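# Move green-PULL-tagged carriers from the cage into the divider box

## Task

Find every carrier in the cage whose drive has a green PULL tag on its top side, and move each one into the divider box. The box must end up standing upright. Each moved carrier must sit on the box's floor, touching only the box, another carrier you placed there, or the robot. All other carriers must stay in the cage, pushed fully in, with their levers latched. A carrier that stays in place only because the robot is holding it does not count. When finished, open the grippers and move the arms away.

## Robot and tools

Robot: two xArm6 arms, left_arm and right_arm, each with a parallel two-finger gripper. Base roots in the scene frame: left_arm at (-0.022, +0.279, 0) m with quat_wxyz (+0.995, 0, 0, -0.095); right_arm at (-0.032, -0.281, 0) m with quat_wxyz (+1.000, 0, 0, +0.031).

Scene frame: the origin is on the table top midway between the arms. +x points out over the table, +z points up, and left_arm sits on the +y side. The arm names do not refer to sides of any camera image. All reported gripper poses and velocities use this one frame. The printed hand position can be somewhat off, more so when the arm is stretched far.

Tool execute_actions takes "actions", a list holding zero or one item, and an optional boolean "pictures" (camera images come by default). An empty list commands nothing and just reports the state. A motion item is {"rows": [...], "steps": n}, with n from 1 to 15 (default 15) and up to 15 rows. Each control step lasts 1/30 s and uses one row; if rows run out, the last row keeps being used. A wait item is {"steps": n} with n up to 300; it commands nothing and returns once n steps have passed since the previous result, thinking time included. A refused call moves nothing.

Row layout: one list of 14 numbers for both arms, each within [-1, 1], always all 14 even when one arm is idle. Order: left_arm waist, shoulder, elbow, forearm roll, wrist pitch, wrist roll, gripper opening; then the same seven for right_arm. The six joint numbers are offsets, not targets: they are added to that arm's joint angles shown in the most recent result that lists them (before any result in the scene shows them, and for the second or later call within one reply, they count from where the arm is when the action begins). They do not accumulate from row to row. Scale: 1.0 equals 2.036 rad. So a row of zeros does not hold still; it pulls the arm back to that reference pose. The gripper number is an absolute setting: +1 fully open, -1 fully closed.

Joint ranges in radians, same for both arms: waist -6.283 to 6.283, shoulder -2.059 to 2.094, elbow -3.927 to 0.192, forearm roll -6.283 to 6.283, wrist pitch -1.693 to 3.142, wrist roll -6.283 to 6.283. A call is refused if any joint would go more than 0.010 rad beyond an end; true ends may differ by up to 0.010 rad. A joint asked past its real end is stopped there, and the result may print "joint sent to its limit" (possibly about an earlier, still running action). Lack of that line does not prove there is room left.

Motion limits: joint targets change at most 3.14 rad/s, with 0.16 s to reach that speed; all joints of an arm slow together and arrive together. Each step the target stays within 0.623 rad of the measured angle, and if the targets would move the gripper more than 70 mm from where it is measured, all are scaled back. Between calls the arms keep heading for the last row sent until they nearly stop (a stalled or very slow move counts as stopped) or a step is HELD.

Gripper: fingers point along the gripper's +z and close along its y axis. end_effector_position is the midpoint between the pads when closed, about 2 cm short of the fingertips; closing pushes the tips roughly 10 mm further along +z. Fully open gap is 0.084 m. To hold something, keep commanding an opening clearly under grip_measured; a bigger difference squeezes harder (about 24 N per pad at most for parts up to about 6 cm wide). Closing fast can overshoot the force and even pop the fingers open. Re-sending the read grip_measured gives a light hold that weakens for wider parts.

Result lines: the state line per arm (left_arm: … | right_arm: …) with end_effector_position in m, end_effector_quat_wxyz, and linear/angular velocities (m/s, rad/s). Joint positions and Joint velocities: one block per arm, six joints in column order (rad, rad/s), then finger gap (m, m/s). grip_measured: measured opening on the command scale. HELD marks steps where your row was partly or fully not sent. "joint command not followed" means a clearance check altered or blocked joint targets on some steps; the rest of the row still ran. A TORQUE FAULT (contact torque at a joint's load limit: waist and shoulder 45.5, elbow and forearm roll 27.3, wrist pitch and wrist roll 18.2 N m, held weight included) makes that arm back off slightly, freeze 10 s and drop the rest of the call. MOTOR HOT appears from 65 °C; at 80 °C an OVER-TEMPERATURE FAULT brakes that arm until it cools. Holding loads heats motors even while idle.

Other tools: zoom_image {"camera", "region": [x0, y0, x1, y1]} gives a closer look at part of that camera's latest image, in pixels from the top-left, at most 504 by 504; cameras are cam_high, cam_low, cam_left_wrist, cam_right_wrist, all 504x504. show_instructions returns the scene's reference pages. read_manual returns the URDF licence text. finished_scene {"scene": current number} ends the scene irreversibly and reports success; the result must hold after ending.

Avoid: letting the arms collide or press on each other, dropping or knocking anything off the table, slamming or shoving objects hard, tipping the box, and sudden loads on joints. Loose or held objects may occasionally get a brief push or tug, so grip firmly and check images before releasing.

Each tool is called by a JSON object that holds its "fn" and its "kwargs".

Reference images:

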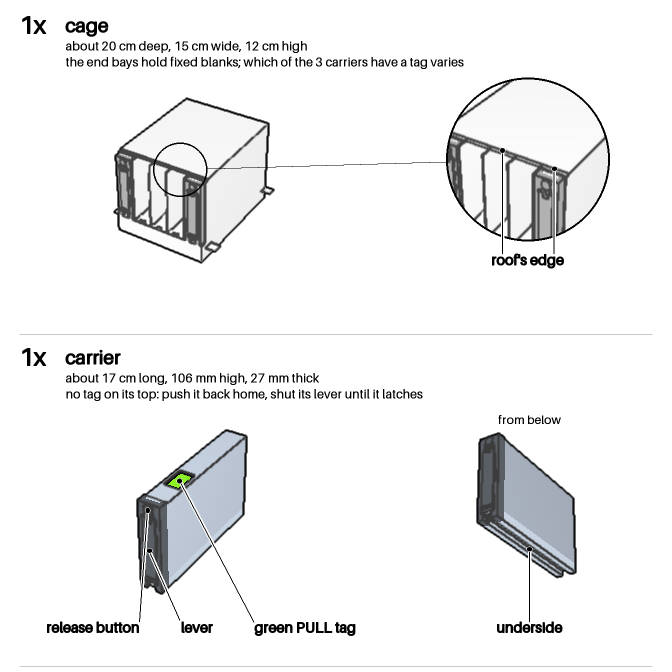

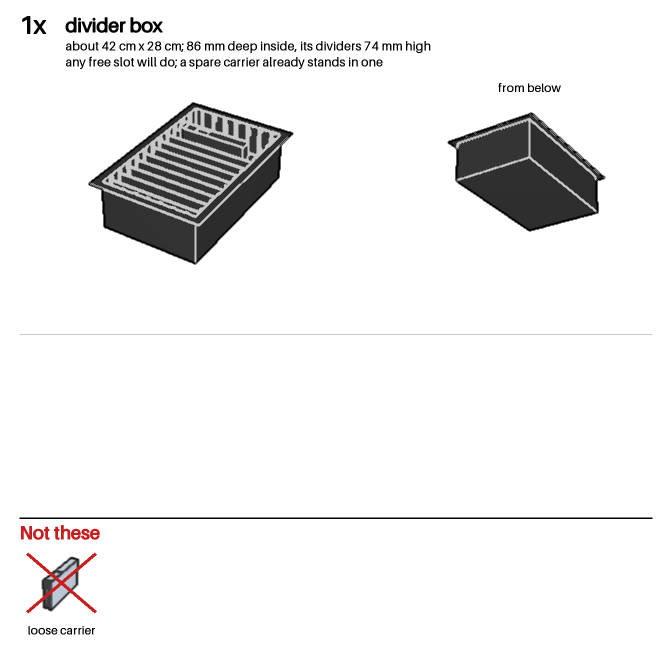

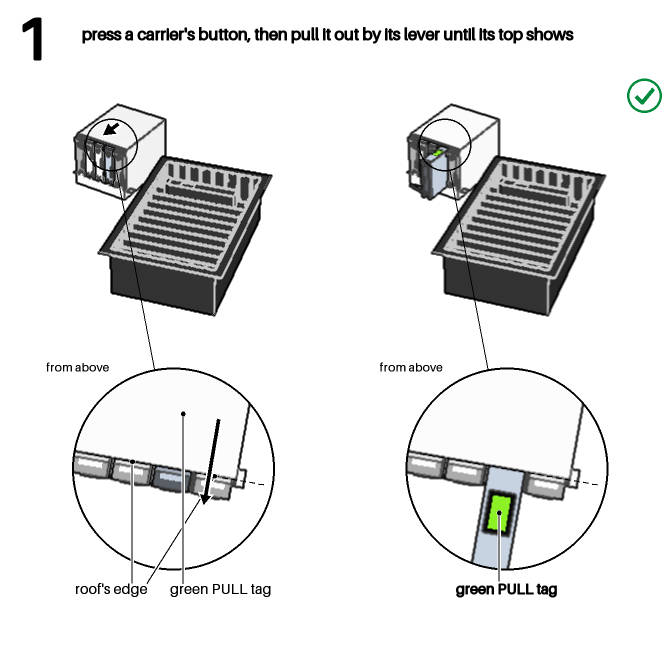

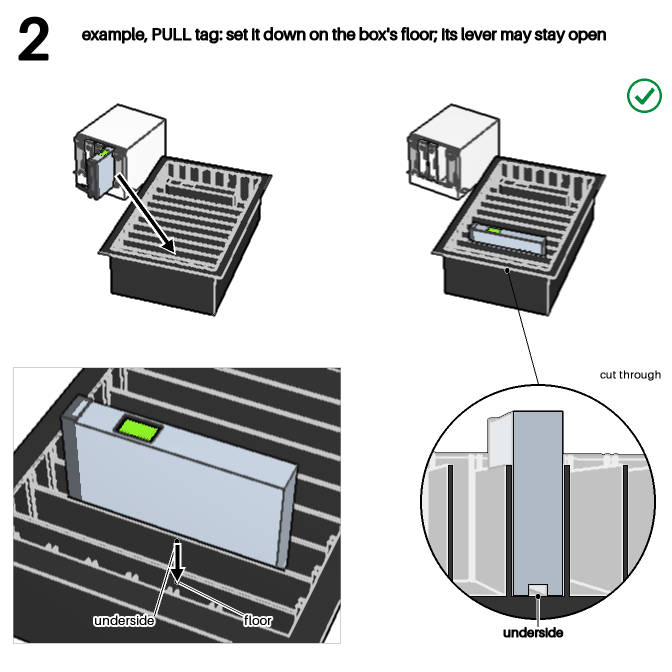

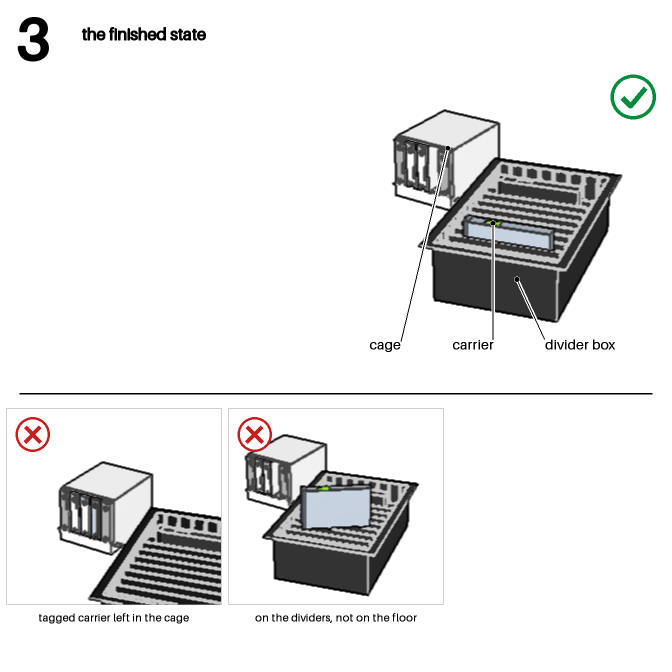

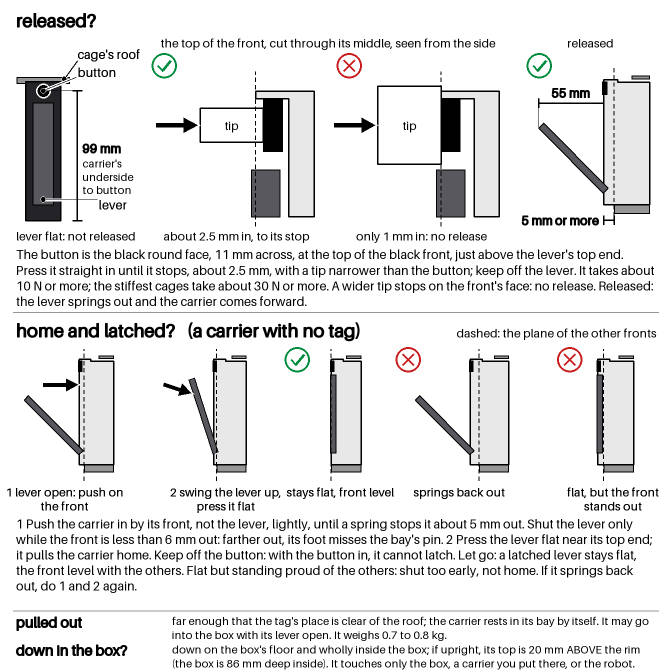

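## Session

{"fn": "execute_actions", "kwargs": {"actions": []}}

Scene clock: 0.00 s of 9097.00 s.
left_arm: end_effector_position=(+0.3702, +0.2059, +0.2478) grip_measured=+1.00 end_effector_quat_wxyz=(-0.002, +0.996, -0.094, -0.003) end_effector_velocity=(-0.000, -0.000, +0.000) end_effector_angular_velocity=(-0.000, -0.000, +0.000) | right_arm: end_effector_position=(+0.7922, -0.2829, +0.2213) grip_measured=+1.00 end_effector_quat_wxyz=(+0.505, +0.512, +0.664, +0.203) end_effector_velocity=(-0.000, -0.000, -0.001) end_effector_angular_velocity=(+0.000, +0.001, -0.000)
Joint positions: left_arm=[ 0.003 -0.261 -0.928  0.003  1.195 -0.     0.084] | right_arm=[-0.083  0.837 -1.955 -1.664  0.232 -0.331  0.084]
Joint velocities: left_arm=[-0.    -0.     0.     0.    -0.    -0.001  0.   ] | right_arm=[-0.     0.001 -0.     0.001 -0.    -0.001 -0.   ]

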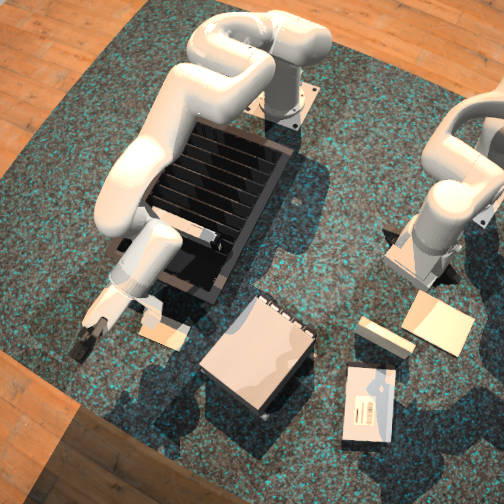

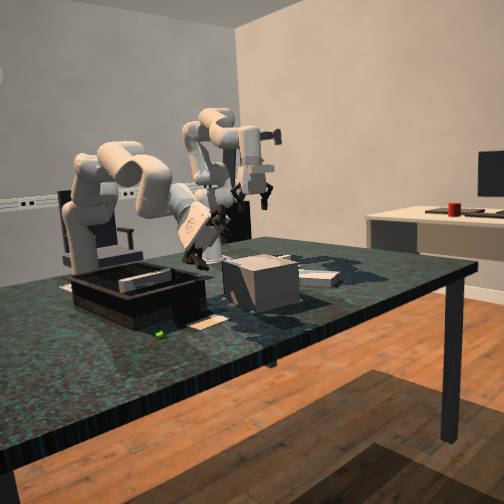

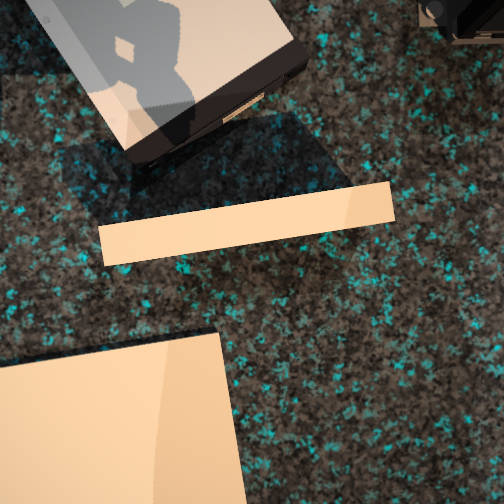

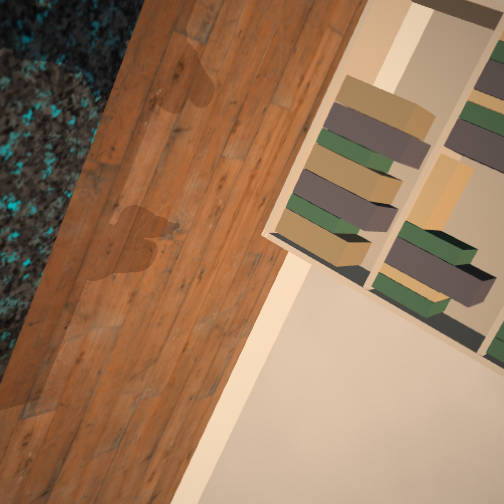

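{"fn": "execute_actions", "kwargs": {"actions": [{"rows":[[-0.124,0.016,0.338,0,-0.743,0,1,-0.254,-0.539,0.4,0.817,0.47,0.163,1]]}], "pictures": false}}

{"fn": "execute_actions", "kwargs": {"actions": [{"steps":60}]}}

Scene clock: 25.50 s of 9097.00 s.
left_arm: end_effector_position=(+0.3235, +0.1588, +0.1158) grip_measured=+1.00 end_effector_quat_wxyz=(+0.003, +0.985, -0.169, +0.026) end_effector_velocity=(-0.083, -0.125, -0.273) end_effector_angular_velocity=(-0.230, -0.644, -0.398) | right_arm: end_effector_position=(+0.7334, -0.4559, +0.2676) grip_measured=+1.00 end_effector_quat_wxyz=(+0.508, +0.691, +0.493, +0.148) end_effector_velocity=(-0.216, -0.357, +0.091) end_effector_angular_velocity=(+0.398, -0.103, -1.118)
Joint positions: left_arm=[-0.147 -0.241 -0.525  0.003  0.715 -0.     0.084] | right_arm=[-0.237  0.629 -1.746 -1.455  0.441 -0.232  0.084]
Joint velocities: left_arm=[-0.392  0.049  1.092 -0.    -1.825  0.002 -0.   ] | right_arm=[-0.326 -0.53   0.526  0.526  0.525  0.21   0.   ]
Steps of this call (steps 1 to 90: nothing new was sent; then 22.00 s passed at rest; steps 91 to 105: all 15 steps of this action). Readings (joint positions):
91: left_arm=[0.003 -0.261 -0.928 0.003 1.195 -0.000] | right_arm=[-0.083 0.837 -1.955 -1.664 0.232 -0.331]
92: left_arm=[0.002 -0.261 -0.925 0.003 1.191 -0.000] | right_arm=[-0.085 0.835 -1.951 -1.661 0.235 -0.328]
94: left_arm=[-0.013 -0.261 -0.892 0.003 1.151 -0.000] | right_arm=[-0.103 0.810 -1.921 -1.633 0.262 -0.314]
98: left_arm=[-0.064 -0.251 -0.754 0.003 1.022 -0.000] | right_arm=[-0.158 0.745 -1.863 -1.571 0.325 -0.283]
105: the state above

Scene clock: 27.50 s of 9097.00 s.
left_arm: end_effector_position=(+0.3783, +0.0905, +0.1613) grip_measured=+1.00 end_effector_quat_wxyz=(+0.083, +0.901, -0.203, +0.373) end_effector_velocity=(+0.000, -0.000, +0.000) end_effector_angular_velocity=(+0.000, -0.001, -0.001) | right_arm: end_effector_position=(+0.3598, -0.5156, +0.3442) grip_measured=+1.00 end_effector_quat_wxyz=(+0.029, +0.958, -0.265, +0.102) end_effector_velocity=(-0.000, -0.000, -0.000) end_effector_angular_velocity=(+0.000, +0.001, +0.001)
Joint positions: left_arm=[-0.25  -0.228 -0.24   0.003 -0.317 -0.     0.084] | right_arm=[-0.6   -0.26  -1.141 -0.001  1.188  0.001  0.084]
Joint velocities: left_arm=[-0.    -0.    -0.    -0.    -0.     0.001  0.   ] | right_arm=[-0.001  0.001 -0.     0.     0.    -0.002  0.   ]
Steps of this call (steps 1 to 60: the robot went on to your last target). Readings (joint positions):
1: left_arm=[-0.160 -0.239 -0.488 0.003 0.649 -0.000] | right_arm=[-0.248 0.611 -1.729 -1.437 0.458 -0.225]
2: left_arm=[-0.174 -0.238 -0.448 0.003 0.573 -0.000] | right_arm=[-0.259 0.593 -1.711 -1.419 0.476 -0.218]
4: left_arm=[-0.202 -0.234 -0.371 0.003 0.404 -0.000] | right_arm=[-0.280 0.556 -1.675 -1.382 0.514 -0.205]
8: left_arm=[-0.236 -0.229 -0.276 0.003 0.053 -0.000] | right_arm=[-0.320 0.479 -1.609 -1.305 0.591 -0.179]
60: the state above
All arms were judged still, so your last target was given up. Only a new action makes them travel on or press farther. Fingers that are still opening or closing keep moving.
camera_calibration (this result's frames):
cam_left_wrist: T_world_to_cam=[[-0.449853, -0.893084, 0.00577788, 0.280166], [-0.634693, 0.315135, -0.705588, 0.391815], [0.628329, -0.321078, -0.708598, 0.0351057], [0, 0, 0, 1]] pos_world=[0.352658, 0.138009, 0.299717]
cam_right_wrist: T_world_to_cam=[[-0.497229, -0.867618, 0.00127969, -0.232987], [-0.847035, 0.485113, -0.217252, 0.703499], [0.187871, -0.109108, -0.976115, 0.342642], [0, 0, 0, 1]] pos_world=[0.415668, -0.506035, 0.487593]

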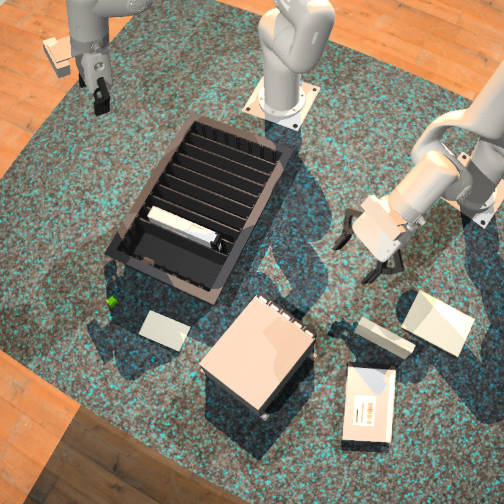

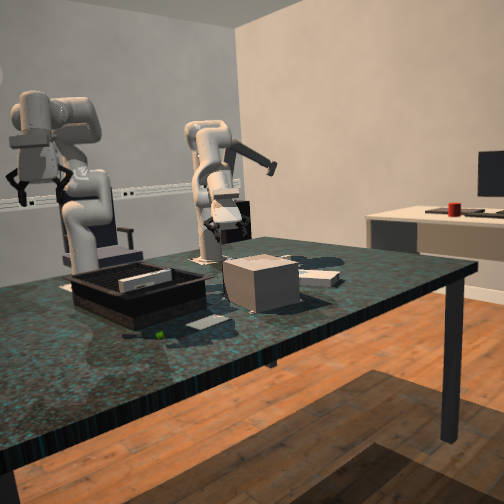

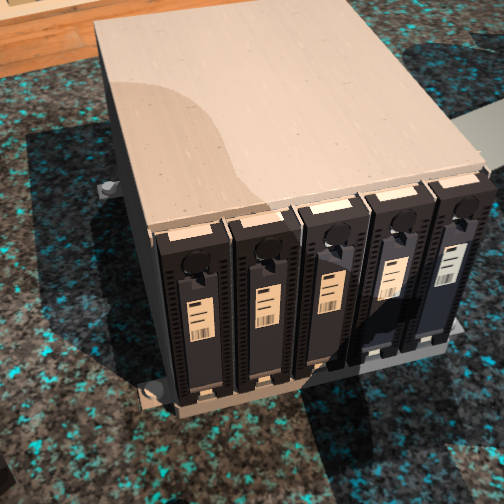

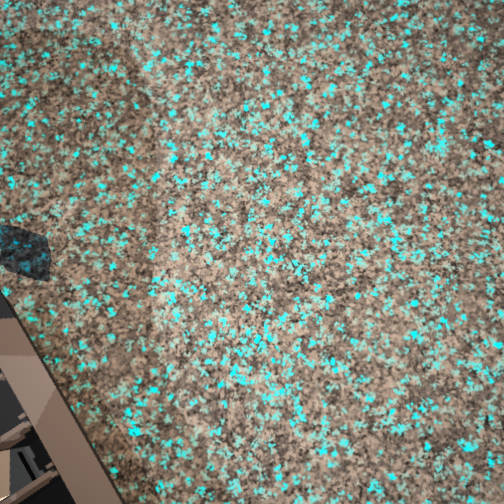

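{"fn": "execute_actions", "kwargs": {"actions": [{"rows":[[-0.0688,0.27,-0.2282,0,-0.0417,0,1,0,0,0,0,0,0,1]]}], "pictures": false}}

{"fn": "execute_actions", "kwargs": {"actions": [{"steps":30}]}}

{"fn": "zoom_image", "kwargs": {"camera": "cam_high", "region": [220, 230, 380, 390]}}

Scene clock: 47.70 s of 9097.00 s.
left_arm: end_effector_position=(+0.4495, -0.0199, +0.1166) grip_measured=+1.00 end_effector_quat_wxyz=(+0.106, +0.887, -0.259, +0.367) end_effector_velocity=(+0.068, -0.174, -0.133) end_effector_angular_velocity=(+0.021, +0.032, -0.200) | right_arm: end_effector_position=(+0.3598, -0.5156, +0.3442) grip_measured=+1.00 end_effector_quat_wxyz=(+0.029, +0.958, -0.265, +0.102) end_effector_velocity=(+0.001, +0.001, -0.001) end_effector_angular_velocity=(+0.001, +0.001, +0.001)
Joint positions: left_arm=[-0.374  0.261 -0.652  0.003 -0.392 -0.     0.084] | right_arm=[-0.6   -0.26  -1.141 -0.001  1.188  0.001  0.084]
Joint velocities: left_arm=[-0.198  0.757 -0.611  0.002 -0.107  0.001 -0.   ] | right_arm=[ 0.002  0.001  0.     0.001 -0.     0.001 -0.   ]
Steps of this call (steps 1 to 90: nothing new was sent; then 16.70 s passed at rest; steps 91 to 105: all 15 steps of this action). Readings (joint positions):
91: left_arm=[-0.250 -0.228 -0.240 0.003 -0.317 -0.000] | right_arm=[-0.600 -0.260 -1.141 -0.001 1.188 0.001]
92: left_arm=[-0.250 -0.225 -0.242 0.003 -0.318 -0.000] | right_arm=[-0.600 -0.260 -1.141 -0.001 1.188 0.001]
94: left_arm=[-0.260 -0.187 -0.274 0.003 -0.324 -0.000] | right_arm=[-0.600 -0.260 -1.141 -0.001 1.188 0.001]
98: left_arm=[-0.305 -0.009 -0.427 0.003 -0.351 -0.000] | right_arm=[-0.600 -0.260 -1.141 -0.001 1.188 0.001]
105: the state above

Scene clock: 48.70 s of 9097.00 s.
left_arm: end_effector_position=(+0.4560, -0.0342, +0.1071) grip_measured=+1.00 end_effector_quat_wxyz=(+0.109, +0.885, -0.265, +0.366) end_effector_velocity=(-0.000, +0.000, -0.000) end_effector_angular_velocity=(-0.000, +0.000, +0.000) | right_arm: end_effector_position=(+0.3598, -0.5156, +0.3442) grip_measured=+1.00 end_effector_quat_wxyz=(+0.029, +0.958, -0.265, +0.102) end_effector_velocity=(-0.000, -0.000, -0.000) end_effector_angular_velocity=(-0.001, +0.001, +0.000)
Joint positions: left_arm=[-0.39   0.321 -0.704  0.003 -0.402 -0.     0.084] | right_arm=[-0.6   -0.26  -1.141 -0.001  1.188  0.001  0.084]
Joint velocities: left_arm=[ 0.  0.  0. -0. -0. -0.  0.] | right_arm=[ 0.    -0.     0.    -0.001 -0.     0.    -0.   ]
Steps of this call (steps 1 to 30: the robot went on to your last target). Readings (joint positions):
1: left_arm=[-0.380 0.282 -0.669 0.004 -0.395 -0.000] | right_arm=[-0.600 -0.260 -1.141 -0.001 1.188 0.001]
2: left_arm=[-0.383 0.295 -0.680 0.004 -0.397 -0.000] | right_arm=[-0.600 -0.260 -1.141 -0.001 1.188 0.001]
4: left_arm=[-0.387 0.309 -0.692 0.003 -0.400 -0.000] | right_arm=[-0.600 -0.260 -1.141 -0.001 1.188 0.001]
8: left_arm=[-0.388 0.317 -0.701 0.003 -0.402 -0.000] | right_arm=[-0.600 -0.260 -1.141 -0.001 1.188 0.001]
30: the state above
All arms were judged still, so your last target was given up. Only a new action makes them travel on or press farther. Fingers that are still opening or closing keep moving.
camera_calibration (this result's frames):
cam_left_wrist: T_world_to_cam=[[-0.570205, -0.82148, 0.00603983, 0.261271], [-0.58465, 0.40063, -0.705464, 0.422249], [0.577105, -0.40579, -0.70872, -0.0717243], [0, 0, 0, 1]] pos_world=[0.437238, 0.016358, 0.245471]
cam_right_wrist: T_world_to_cam=[[-0.497229, -0.867618, 0.00127957, -0.232987], [-0.847034, 0.485113, -0.217252, 0.703499], [0.187871, -0.109108, -0.976115, 0.342642], [0, 0, 0, 1]] pos_world=[0.415668, -0.506035, 0.487593]

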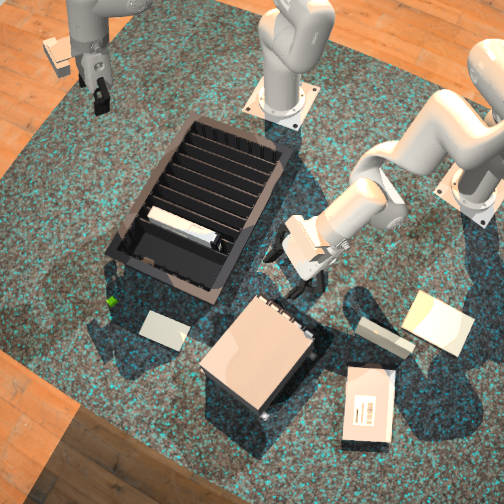

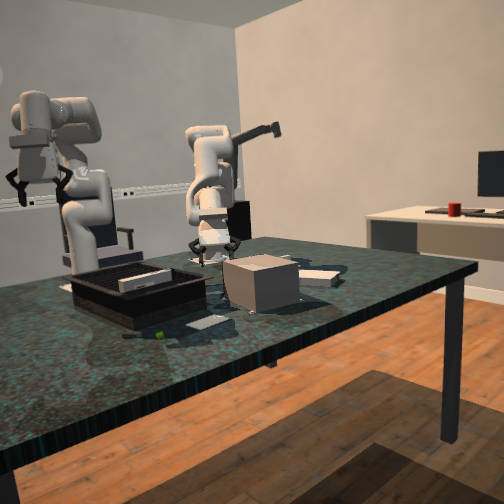

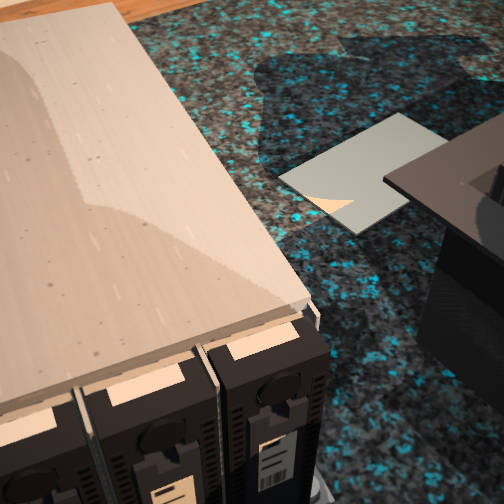

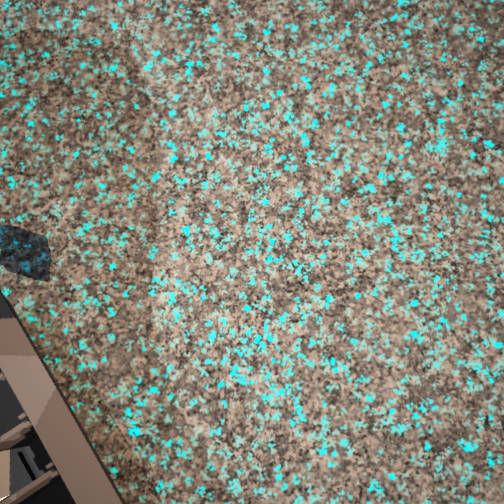

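Region (220, 230, 380, 390) of cam_high's 504x504 image, scaled by 3.150, with more detail than that image has.

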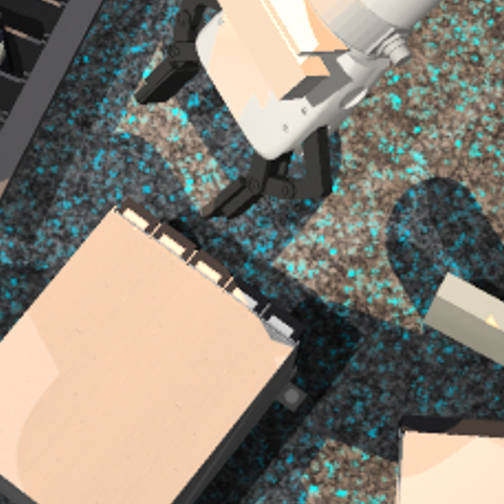

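{"fn": "execute_actions", "kwargs": {"actions": [{"rows":[[0,0.005,-0.009,0,0.004,0,1,0,0,0,0,0,0,1],[0,0.01,-0.017,0,0.007,0,1,0,0,0,0,0,0,1],[0,0.013,-0.022,0,0.009,0,1,0,0,0,0,0,0,1],[0,0.015,-0.0257,0,0.0105,0,1,0,0,0,0,0,0,1],[0,0.017,-0.029,0,0.012,0,1,0,0,0,0,0,0,1],[0,0.019,-0.0325,0,0.0133,0,1,0,0,0,0,0,0,1],[0,0.0217,-0.0371,0,0.0152,0,1,0,0,0,0,0,0,1]]}], "pictures": false}}

{"fn": "execute_actions", "kwargs": {"actions": [{"steps":20}]}}

{"fn": "zoom_image", "kwargs": {"camera": "cam_high", "region": [220, 230, 380, 390]}}

Scene clock: 59.83 s of 9097.00 s.
left_arm: end_effector_position=(+0.4723, -0.0449, +0.1071) grip_measured=+1.00 end_effector_quat_wxyz=(+0.109, +0.885, -0.265, +0.367) end_effector_velocity=(+0.004, -0.002, -0.001) end_effector_angular_velocity=(+0.001, +0.002, +0.001) | right_arm: end_effector_position=(+0.3598, -0.5156, +0.3442) grip_measured=+1.00 end_effector_quat_wxyz=(+0.029, +0.958, -0.265, +0.102) end_effector_velocity=(+0.000, -0.000, -0.000) end_effector_angular_velocity=(-0.000, +0.001, +0.001)
Joint positions: left_arm=[-0.39   0.364 -0.778  0.003 -0.372 -0.     0.084] | right_arm=[-0.6   -0.26  -1.141 -0.001  1.188  0.001  0.084]
Joint velocities: left_arm=[ 0.     0.012 -0.019  0.     0.01  -0.     0.   ] | right_arm=[-0.     0.001 -0.    -0.    -0.    -0.002 -0.   ]
Steps of this call (steps 1 to 90: nothing new was sent; then 7.63 s passed at rest; steps 91 to 105: all 15 steps of this action). Readings (joint positions):
91: left_arm=[-0.390 0.321 -0.704 0.003 -0.402 -0.000] | right_arm=[-0.600 -0.260 -1.141 -0.001 1.188 0.001]
92: left_arm=[-0.390 0.322 -0.706 0.003 -0.401 -0.000] | right_arm=[-0.600 -0.260 -1.141 -0.001 1.188 0.001]
94: left_arm=[-0.390 0.330 -0.718 0.003 -0.396 -0.000] | right_arm=[-0.600 -0.260 -1.141 -0.001 1.188 0.001]
98: left_arm=[-0.390 0.350 -0.754 0.003 -0.382 -0.000] | right_arm=[-0.600 -0.260 -1.141 -0.001 1.188 0.001]
105: the state above

Scene clock: 60.50 s of 9097.00 s.
left_arm: end_effector_position=(+0.4728, -0.0452, +0.1071) grip_measured=+1.00 end_effector_quat_wxyz=(+0.109, +0.885, -0.265, +0.367) end_effector_velocity=(-0.000, +0.000, -0.001) end_effector_angular_velocity=(+0.000, +0.001, +0.001) | right_arm: end_effector_position=(+0.3598, -0.5156, +0.3442) grip_measured=+1.00 end_effector_quat_wxyz=(+0.029, +0.958, -0.265, +0.102) end_effector_velocity=(-0.000, -0.000, -0.000) end_effector_angular_velocity=(-0.000, +0.001, -0.003)
Joint positions: left_arm=[-0.39   0.365 -0.78   0.003 -0.371 -0.     0.084] | right_arm=[-0.6   -0.26  -1.141 -0.001  1.188  0.001  0.084]
Joint velocities: left_arm=[ 0.     0.001 -0.     0.    -0.    -0.001  0.   ] | right_arm=[-0.001  0.001 -0.    -0.001  0.     0.002  0.   ]
Steps of this call (steps 1 to 15: the robot went on to your last target; steps 16 to 20: nothing new was sent). Readings (joint positions):
1: left_arm=[-0.390 0.365 -0.778 0.003 -0.372 -0.000] | right_arm=[-0.600 -0.260 -1.141 -0.001 1.188 0.001]
2: left_arm=[-0.390 0.365 -0.779 0.003 -0.371 -0.000] | right_arm=[-0.600 -0.260 -1.141 -0.001 1.188 0.001]
4: left_arm=[-0.390 0.365 -0.779 0.003 -0.371 -0.000] | right_arm=[-0.600 -0.260 -1.141 -0.001 1.188 0.001]
8: left_arm=[-0.390 0.365 -0.779 0.003 -0.371 -0.000] | right_arm=[-0.600 -0.260 -1.141 -0.001 1.188 0.001]
20: the state above
All arms were judged still, so your last target was given up. Only a new action makes them travel on or press farther. Fingers that are still opening or closing keep moving.
camera_calibration (this result's frames):
cam_left_wrist: T_world_to_cam=[[-0.570174, -0.821502, 0.00593454, 0.261833], [-0.584394, 0.400508, -0.705746, 0.436378], [0.577395, -0.405866, -0.708441, -0.0859916], [0, 0, 0, 1]] pos_world=[0.453958, 0.00542193, 0.245498]
cam_right_wrist: T_world_to_cam=[[-0.497229, -0.867618, 0.00127956, -0.232987], [-0.847034, 0.485113, -0.217252, 0.703499], [0.187871, -0.109108, -0.976115, 0.342642], [0, 0, 0, 1]] pos_world=[0.415668, -0.506035, 0.487593]

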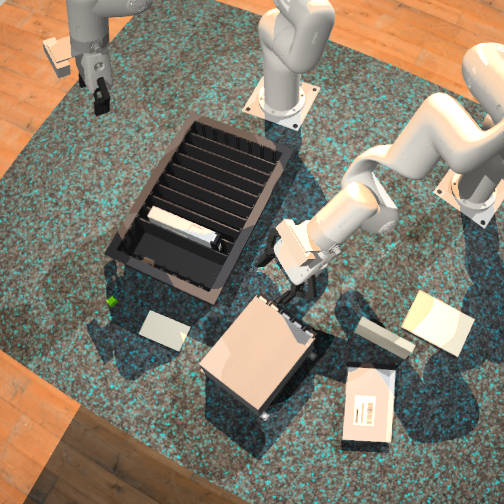

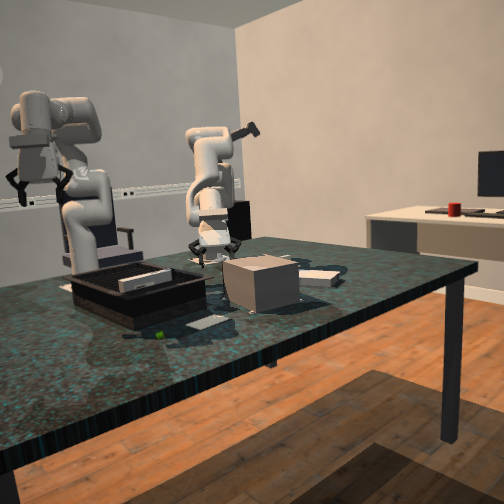

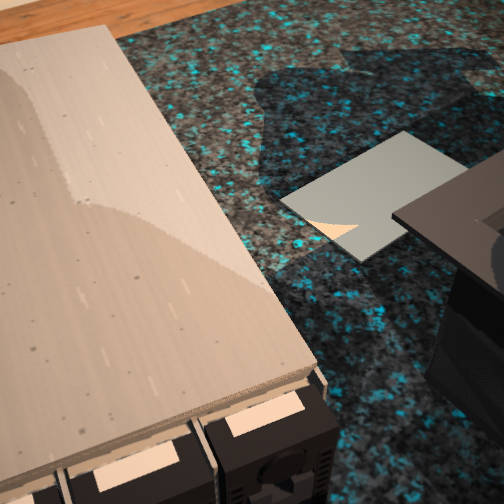

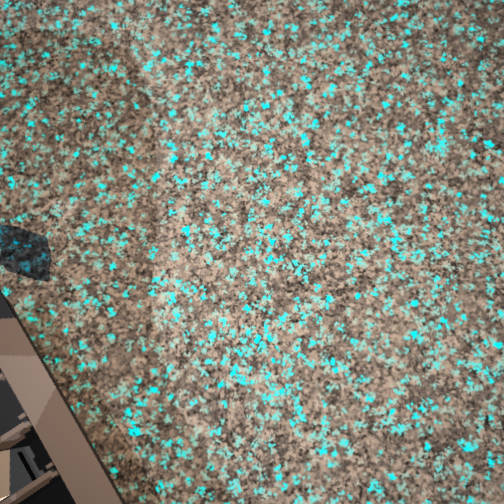

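Region (220, 230, 380, 390) of cam_high's 504x504 image, scaled by 3.150, with more detail than that image has.

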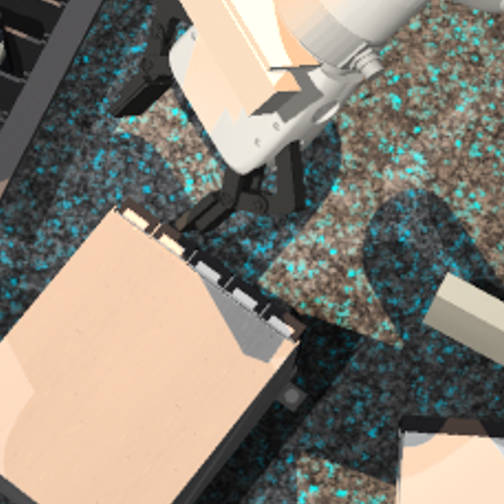

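{"fn": "execute_actions", "kwargs": {"actions": [{"rows":[[0.002,0.002,-0.0034,0,0.0014,0,1,0,0,0,0,0,0,1],[0.003,0.004,-0.0068,0,0.0028,0,1,0,0,0,0,0,0,1],[0.003,0.006,-0.0102,0,0.0042,0,1,0,0,0,0,0,0,1]]}]}}

{"fn": "zoom_image", "kwargs": {"camera": "cam_high", "region": [240, 260, 340, 360]}}

Scene clock: 65.93 s of 9097.00 s.
left_arm: end_effector_position=(+0.4782, -0.0452, +0.1061) grip_measured=+1.00 end_effector_quat_wxyz=(+0.108, +0.886, -0.263, +0.366) end_effector_velocity=(+0.004, +0.001, +0.001) end_effector_angular_velocity=(-0.001, -0.003, +0.004) | right_arm: end_effector_position=(+0.3598, -0.5156, +0.3442) grip_measured=+1.00 end_effector_quat_wxyz=(+0.029, +0.958, -0.265, +0.102) end_effector_velocity=(+0.000, +0.000, +0.000) end_effector_angular_velocity=(-0.000, -0.001, +0.002)
Joint positions: left_arm=[-0.384  0.378 -0.798  0.004 -0.362 -0.     0.084] | right_arm=[-0.6   -0.26  -1.141 -0.001  1.188  0.001  0.084]
Joint velocities: left_arm=[ 0.004  0.005 -0.01  -0.001  0.002  0.001 -0.   ] | right_arm=[ 0.    -0.001 -0.     0.001  0.    -0.002 -0.   ]
Steps of this call (steps 1 to 90: nothing new was sent; then 1.93 s passed at rest; steps 91 to 105: all 15 steps of this action). Readings (joint positions):
91: left_arm=[-0.390 0.365 -0.780 0.003 -0.371 -0.000] | right_arm=[-0.600 -0.260 -1.141 -0.001 1.188 0.001]
92: left_arm=[-0.389 0.366 -0.780 0.003 -0.371 -0.000] | right_arm=[-0.600 -0.260 -1.141 -0.001 1.188 0.001]
94: left_arm=[-0.388 0.369 -0.785 0.004 -0.368 -0.000] | right_arm=[-0.600 -0.260 -1.141 -0.001 1.188 0.001]
98: left_arm=[-0.386 0.375 -0.794 0.004 -0.364 -0.001] | right_arm=[-0.600 -0.260 -1.141 -0.001 1.188 0.001]
105: the state above
camera_calibration (this result's frames):
cam_left_wrist: T_world_to_cam=[[-0.566056, -0.824345, 0.00597671, 0.262871], [-0.587812, 0.39853, -0.704025, 0.440175], [0.577978, -0.40203, -0.71015, -0.0897864], [0, 0, 0, 1]] pos_world=[0.459434, 0.00517661, 0.244561]
cam_right_wrist: T_world_to_cam=[[-0.49723, -0.867618, 0.0012796, -0.232987], [-0.847034, 0.485113, -0.217252, 0.703499], [0.187871, -0.109108, -0.976115, 0.342642], [0, 0, 0, 1]] pos_world=[0.415668, -0.506035, 0.487593]

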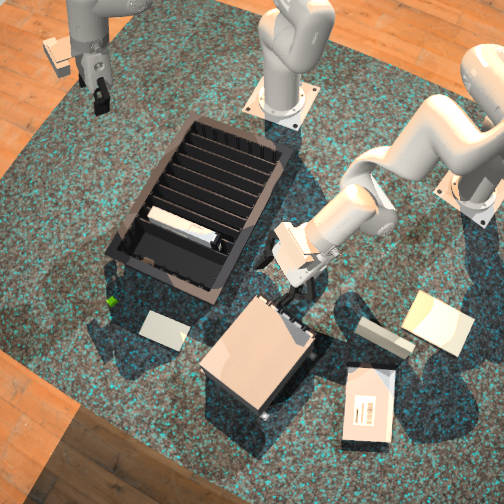

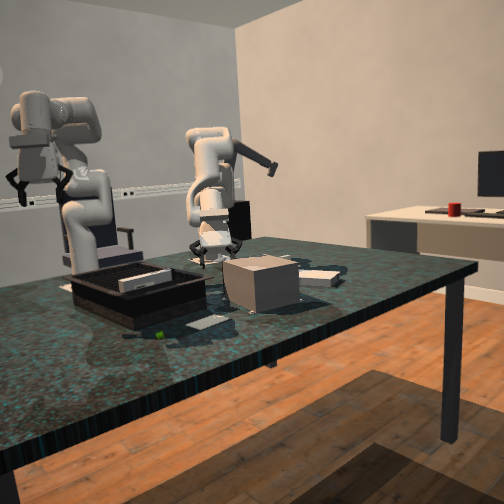

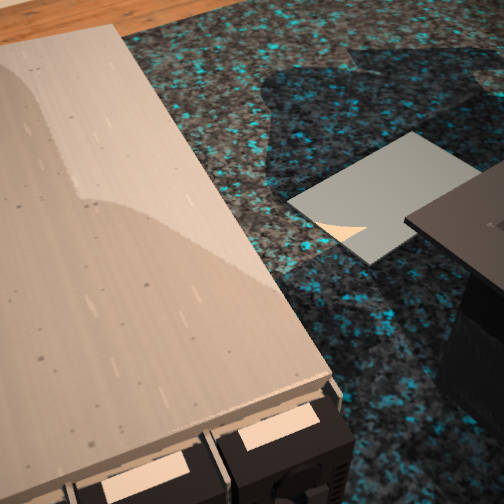

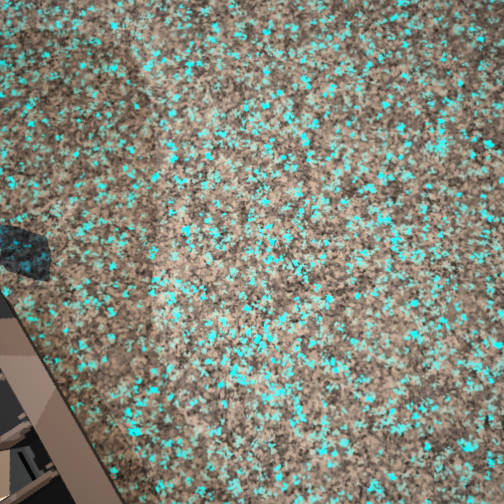

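Region (240, 260, 340, 360) of cam_high's 504x504 image, scaled by 5.040, with more detail than that image has.

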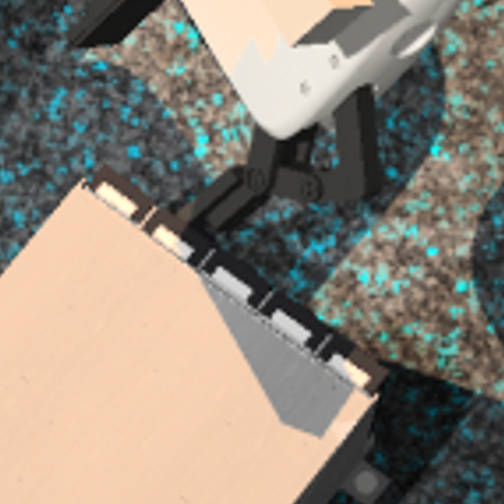

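{"fn": "execute_actions", "kwargs": {"actions": [{"rows":[[0.001,0.002,-0.005,0,0.002,0,1,0,0,0,0,0,0,1],[0.0015,0.004,-0.0085,0,0.003,0,1,0,0,0,0,0,0,1]]}], "pictures": false}}

{"fn": "execute_actions", "kwargs": {"actions": [{"rows":[[0,-0.033,0.056,0,-0.023,0,1,0,0,0,0,0,0,1]]}]}}

Scene clock: 74.57 s of 9097.00 s.
left_arm: end_effector_position=(+0.4805, -0.0456, +0.1058) grip_measured=+1.00 end_effector_quat_wxyz=(+0.108, +0.886, -0.263, +0.365) end_effector_velocity=(+0.001, +0.001, -0.002) end_effector_angular_velocity=(+0.003, +0.003, +0.001) | right_arm: end_effector_position=(+0.3598, -0.5156, +0.3442) grip_measured=+1.00 end_effector_quat_wxyz=(+0.029, +0.958, -0.265, +0.102) end_effector_velocity=(-0.000, -0.000, +0.000) end_effector_angular_velocity=(-0.001, -0.000, -0.000)
Joint positions: left_arm=[-0.383  0.383 -0.807  0.004 -0.357 -0.001  0.084] | right_arm=[-0.6   -0.26  -1.141 -0.001  1.188  0.001  0.084]
Joint velocities: left_arm=[ 0.001  0.005 -0.003  0.     0.002  0.001  0.   ] | right_arm=[-0.    -0.002  0.    -0.     0.    -0.     0.   ]
Steps of this call (steps 1 to 15: the robot went on to your last target; steps 16 to 90: nothing new was sent; then 5.13 s passed at rest; steps 91 to 105: all 15 steps of this action). Readings (joint positions):
91: left_arm=[-0.383 0.378 -0.800 0.003 -0.362 -0.000] | right_arm=[-0.600 -0.260 -1.141 -0.001 1.188 0.001]
92: left_arm=[-0.383 0.378 -0.801 0.003 -0.362 -0.000] | right_arm=[-0.600 -0.260 -1.141 -0.001 1.188 0.001]
94: left_arm=[-0.384 0.380 -0.805 0.004 -0.360 -0.001] | right_arm=[-0.600 -0.260 -1.141 -0.001 1.188 0.001]
98: left_arm=[-0.383 0.381 -0.806 0.004 -0.358 -0.001] | right_arm=[-0.600 -0.260 -1.141 -0.001 1.188 0.001]
105: the state above

Scene clock: 75.07 s of 9097.00 s.
left_arm: end_effector_position=(+0.4567, -0.0292, +0.1067) grip_measured=+1.00 end_effector_quat_wxyz=(+0.108, +0.886, -0.262, +0.366) end_effector_velocity=(-0.011, -0.000, -0.005) end_effector_angular_velocity=(+0.007, +0.012, -0.012) | right_arm: end_effector_position=(+0.3598, -0.5156, +0.3442) grip_measured=+1.00 end_effector_quat_wxyz=(+0.029, +0.958, -0.265, +0.102) end_effector_velocity=(+0.000, +0.000, -0.001) end_effector_angular_velocity=(+0.003, +0.002, +0.001)
Joint positions: left_arm=[-0.381  0.317 -0.697  0.004 -0.404 -0.001  0.084] | right_arm=[-0.6   -0.26  -1.141 -0.001  1.188  0.001  0.084]
Joint velocities: left_arm=[-0.01  -0.01   0.027  0.003 -0.003 -0.002 -0.   ] | right_arm=[ 0.     0.002  0.001  0.001  0.    -0.001 -0.   ]
Steps of this call (steps 1 to 15: all 15 steps of this action). Readings (joint positions):
1: left_arm=[-0.383 0.383 -0.807 0.004 -0.357 -0.001] | right_arm=[-0.600 -0.260 -1.141 -0.001 1.188 0.001]
2: left_arm=[-0.383 0.382 -0.805 0.004 -0.358 -0.001] | right_arm=[-0.600 -0.260 -1.141 -0.001 1.188 0.001]
4: left_arm=[-0.381 0.368 -0.783 0.004 -0.371 -0.000] | right_arm=[-0.600 -0.260 -1.141 -0.001 1.188 0.001]
8: left_arm=[-0.377 0.328 -0.719 0.002 -0.398 0.000] | right_arm=[-0.600 -0.260 -1.141 -0.001 1.188 0.001]
15: the state above
camera_calibration (this result's frames):
cam_left_wrist: T_world_to_cam=[[-0.563424, -0.826144, 0.00626578, 0.262585], [-0.588759, 0.396186, -0.704556, 0.421982], [0.579583, -0.400653, -0.709621, -0.0712024], [0, 0, 0, 1]] pos_world=[0.43766, 0.0212223, 0.245138]
cam_right_wrist: T_world_to_cam=[[-0.49723, -0.867618, 0.00127949, -0.232987], [-0.847034, 0.485113, -0.217252, 0.703499], [0.187871, -0.109108, -0.976115, 0.342642], [0, 0, 0, 1]] pos_world=[0.415668, -0.506035, 0.487593]

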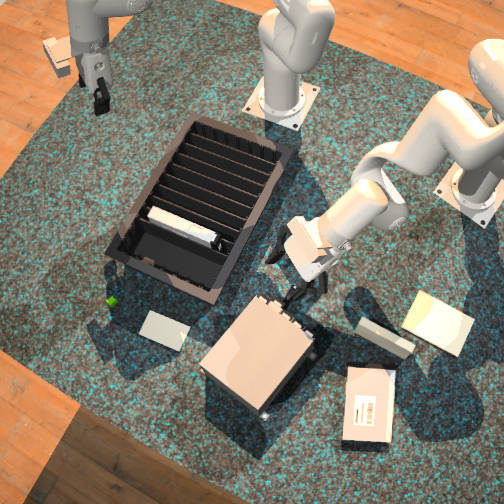

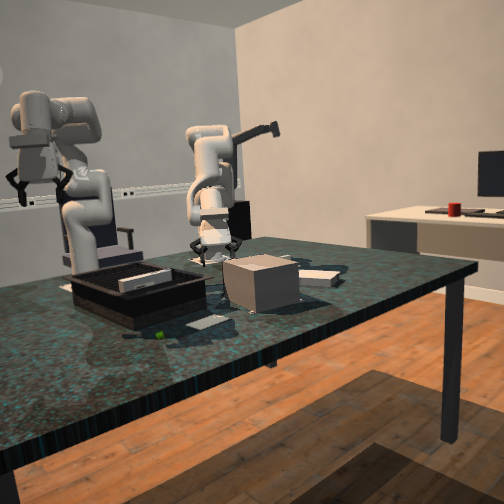

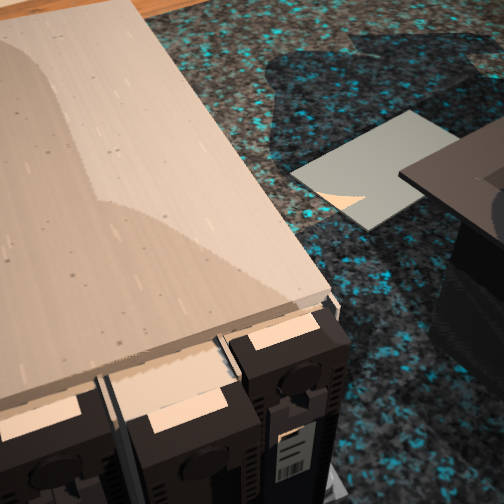

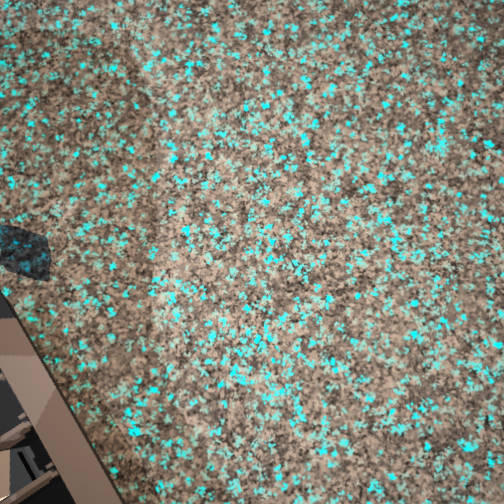

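{"fn": "execute_actions", "kwargs": {"actions": [{"rows":[[0.01,0,0,0,0,0,1,0,0,0,0,0,0,1],[0.0216,0,0,0,0,0,1,0,0,0,0,0,0,1],[0.0216,0,0,0,0,0,1,0,0,0,0,0,0,1],[0.0216,0,0,0,0,0,1,0,0,0,0,0,0,1],[0.0216,0,0,0,0,0,1,0,0,0,0,0,0,1],[0.0216,0.005,-0.0086,0,0.0035,0,1,0,0,0,0,0,0,1],[0.0216,0.01,-0.017,0,0.007,0,1,0,0,0,0,0,0,1],[0.0216,0.0125,-0.0215,0,0.009,0,1,0,0,0,0,0,0,1],[0.0216,0.015,-0.026,0,0.0106,0,1,0,0,0,0,0,0,1],[0.0216,0.0175,-0.03,0,0.0124,0,1,0,0,0,0,0,0,1],[0.0216,0.02,-0.0344,0,0.014,0,1,0,0,0,0,0,0,1],[0.0216,0.0225,-0.0387,0,0.016,0,1,0,0,0,0,0,0,1],[0.0216,0.025,-0.043,0,0.0177,0,1,0,0,0,0,0,0,1]]}], "pictures": false}}

{"fn": "execute_actions", "kwargs": {"actions": [{"steps":20}], "pictures": false}}

{"fn": "execute_actions", "kwargs": {"actions": [{"rows":[[0,-0.033,0.056,0,-0.023,0,1,0,0,0,0,0,0,1]]}]}}

Scene clock: 86.67 s of 9097.00 s.
left_arm: end_effector_position=(+0.4842, -0.0167, +0.1058) grip_measured=+1.00 end_effector_quat_wxyz=(+0.100, +0.892, -0.243, +0.368) end_effector_velocity=(+0.037, -0.023, -0.015) end_effector_angular_velocity=(+0.015, +0.031, +0.000) | right_arm: end_effector_position=(+0.3598, -0.5156, +0.3442) grip_measured=+1.00 end_effector_quat_wxyz=(+0.029, +0.958, -0.265, +0.102) end_effector_velocity=(-0.000, -0.001, -0.001) end_effector_angular_velocity=(-0.001, +0.002, -0.000)
Joint positions: left_arm=[-0.338  0.356 -0.761  0.004 -0.376 -0.001  0.084] | right_arm=[-0.6   -0.26  -1.141 -0.001  1.188  0.001  0.084]
Joint velocities: left_arm=[-0.002  0.126 -0.185  0.002  0.093 -0.006  0.   ] | right_arm=[-0.001  0.001  0.    -0.002  0.    -0.     0.   ]
Steps of this call (steps 1 to 15: the robot went on to your last target; steps 16 to 90: nothing new was sent; then 8.10 s passed at rest; steps 91 to 105: all 15 steps of this action). Readings (joint positions):
91: left_arm=[-0.383 0.315 -0.693 0.004 -0.404 -0.001] | right_arm=[-0.600 -0.260 -1.141 -0.001 1.188 0.001]
92: left_arm=[-0.381 0.316 -0.693 0.004 -0.404 -0.001] | right_arm=[-0.600 -0.260 -1.141 -0.001 1.188 0.001]
94: left_arm=[-0.367 0.316 -0.695 0.004 -0.404 -0.001] | right_arm=[-0.600 -0.260 -1.141 -0.001 1.188 0.001]
98: left_arm=[-0.342 0.321 -0.702 0.003 -0.401 -0.001] | right_arm=[-0.600 -0.260 -1.141 -0.001 1.188 0.001]
105: the state above

Scene clock: 87.33 s of 9097.00 s.
left_arm: end_effector_position=(+0.4867, -0.0184, +0.1040) grip_measured=+1.00 end_effector_quat_wxyz=(+0.099, +0.893, -0.243, +0.366) end_effector_velocity=(-0.000, +0.001, -0.002) end_effector_angular_velocity=(+0.002, +0.002, -0.000) | right_arm: end_effector_position=(+0.3598, -0.5156, +0.3442) grip_measured=+1.00 end_effector_quat_wxyz=(+0.029, +0.958, -0.265, +0.102) end_effector_velocity=(+0.000, +0.001, -0.000) end_effector_angular_velocity=(-0.000, +0.001, +0.002)
Joint positions: left_arm=[-0.338  0.367 -0.775  0.004 -0.369 -0.002  0.084] | right_arm=[-0.6   -0.26  -1.141 -0.001  1.188  0.001  0.084]
Joint velocities: left_arm=[ 0.001  0.003 -0.     0.     0.     0.001  0.   ] | right_arm=[ 0.002  0.     0.    -0.001 -0.    -0.    -0.   ]
Steps of this call (steps 1 to 20: the robot went on to your last target). Readings (joint positions):
1: left_arm=[-0.339 0.359 -0.766 0.004 -0.373 -0.001] | right_arm=[-0.600 -0.260 -1.141 -0.001 1.188 0.001]
2: left_arm=[-0.339 0.362 -0.770 0.004 -0.371 -0.001] | right_arm=[-0.600 -0.260 -1.141 -0.001 1.188 0.001]
4: left_arm=[-0.339 0.364 -0.772 0.004 -0.369 -0.002] | right_arm=[-0.600 -0.260 -1.141 -0.001 1.188 0.001]
8: left_arm=[-0.339 0.365 -0.774 0.004 -0.368 -0.002] | right_arm=[-0.600 -0.260 -1.141 -0.001 1.188 0.001]
20: the state above

Scene clock: 87.83 s of 9097.00 s.
left_arm: end_effector_position=(+0.4617, -0.0032, +0.1047) grip_measured=+1.00 end_effector_quat_wxyz=(+0.099, +0.893, -0.242, +0.366) end_effector_velocity=(-0.010, +0.001, -0.004) end_effector_angular_velocity=(+0.005, +0.010, -0.006) | right_arm: end_effector_position=(+0.3598, -0.5156, +0.3442) grip_measured=+1.00 end_effector_quat_wxyz=(+0.029, +0.958, -0.265, +0.102) end_effector_velocity=(+0.000, +0.000, +0.001) end_effector_angular_velocity=(-0.001, -0.002, +0.001)
Joint positions: left_arm=[-0.337  0.301 -0.665  0.004 -0.415 -0.001  0.084] | right_arm=[-0.6   -0.26  -1.141 -0.001  1.188  0.001  0.084]
Joint velocities: left_arm=[-0.006 -0.013  0.028  0.001 -0.004 -0.002 -0.   ] | right_arm=[ 0.001 -0.001 -0.001  0.    -0.     0.     0.   ]
Steps of this call (steps 1 to 15: all 15 steps of this action). Readings (joint positions):
1: left_arm=[-0.338 0.367 -0.775 0.004 -0.369 -0.002] | right_arm=[-0.600 -0.260 -1.141 -0.001 1.188 0.001]
2: left_arm=[-0.338 0.365 -0.773 0.004 -0.370 -0.002] | right_arm=[-0.600 -0.260 -1.141 -0.001 1.188 0.001]
4: left_arm=[-0.337 0.351 -0.749 0.004 -0.382 -0.001] | right_arm=[-0.600 -0.260 -1.141 -0.001 1.188 0.001]
8: left_arm=[-0.335 0.312 -0.685 0.003 -0.409 -0.001] | right_arm=[-0.600 -0.260 -1.141 -0.001 1.188 0.001]
15: the state above
camera_calibration (this result's frames):
cam_left_wrist: T_world_to_cam=[[-0.526326, -0.850256, 0.0068558, 0.269618], [-0.608745, 0.371172, -0.701185, 0.42204], [0.593642, -0.373225, -0.712946, -0.0712182], [0, 0, 0, 1]] pos_world=[0.4411, 0.0460143, 0.243305]
cam_right_wrist: T_world_to_cam=[[-0.49723, -0.867618, 0.00127958, -0.232987], [-0.847034, 0.485113, -0.217252, 0.703499], [0.187871, -0.109108, -0.976115, 0.342642], [0, 0, 0, 1]] pos_world=[0.415668, -0.506035, 0.487593]

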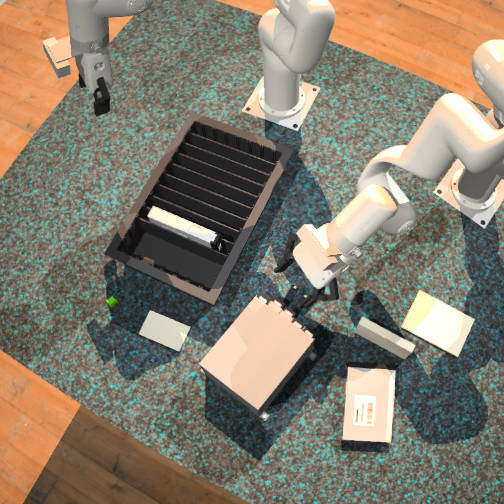

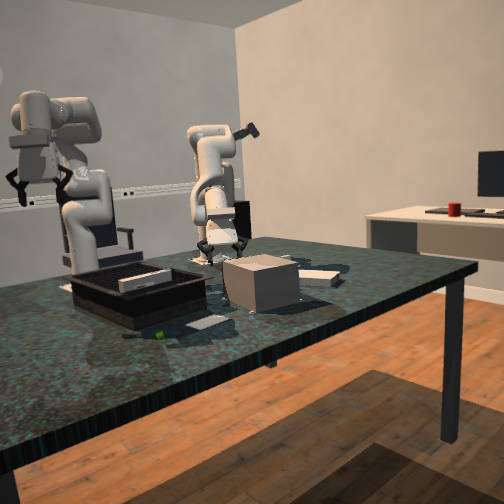

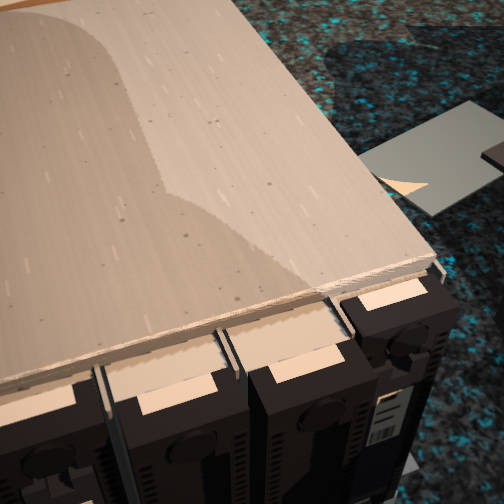

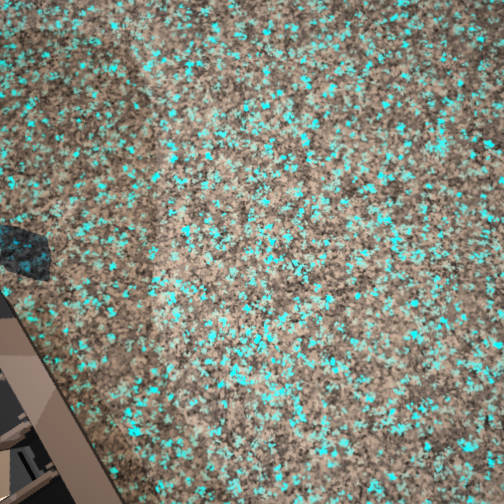

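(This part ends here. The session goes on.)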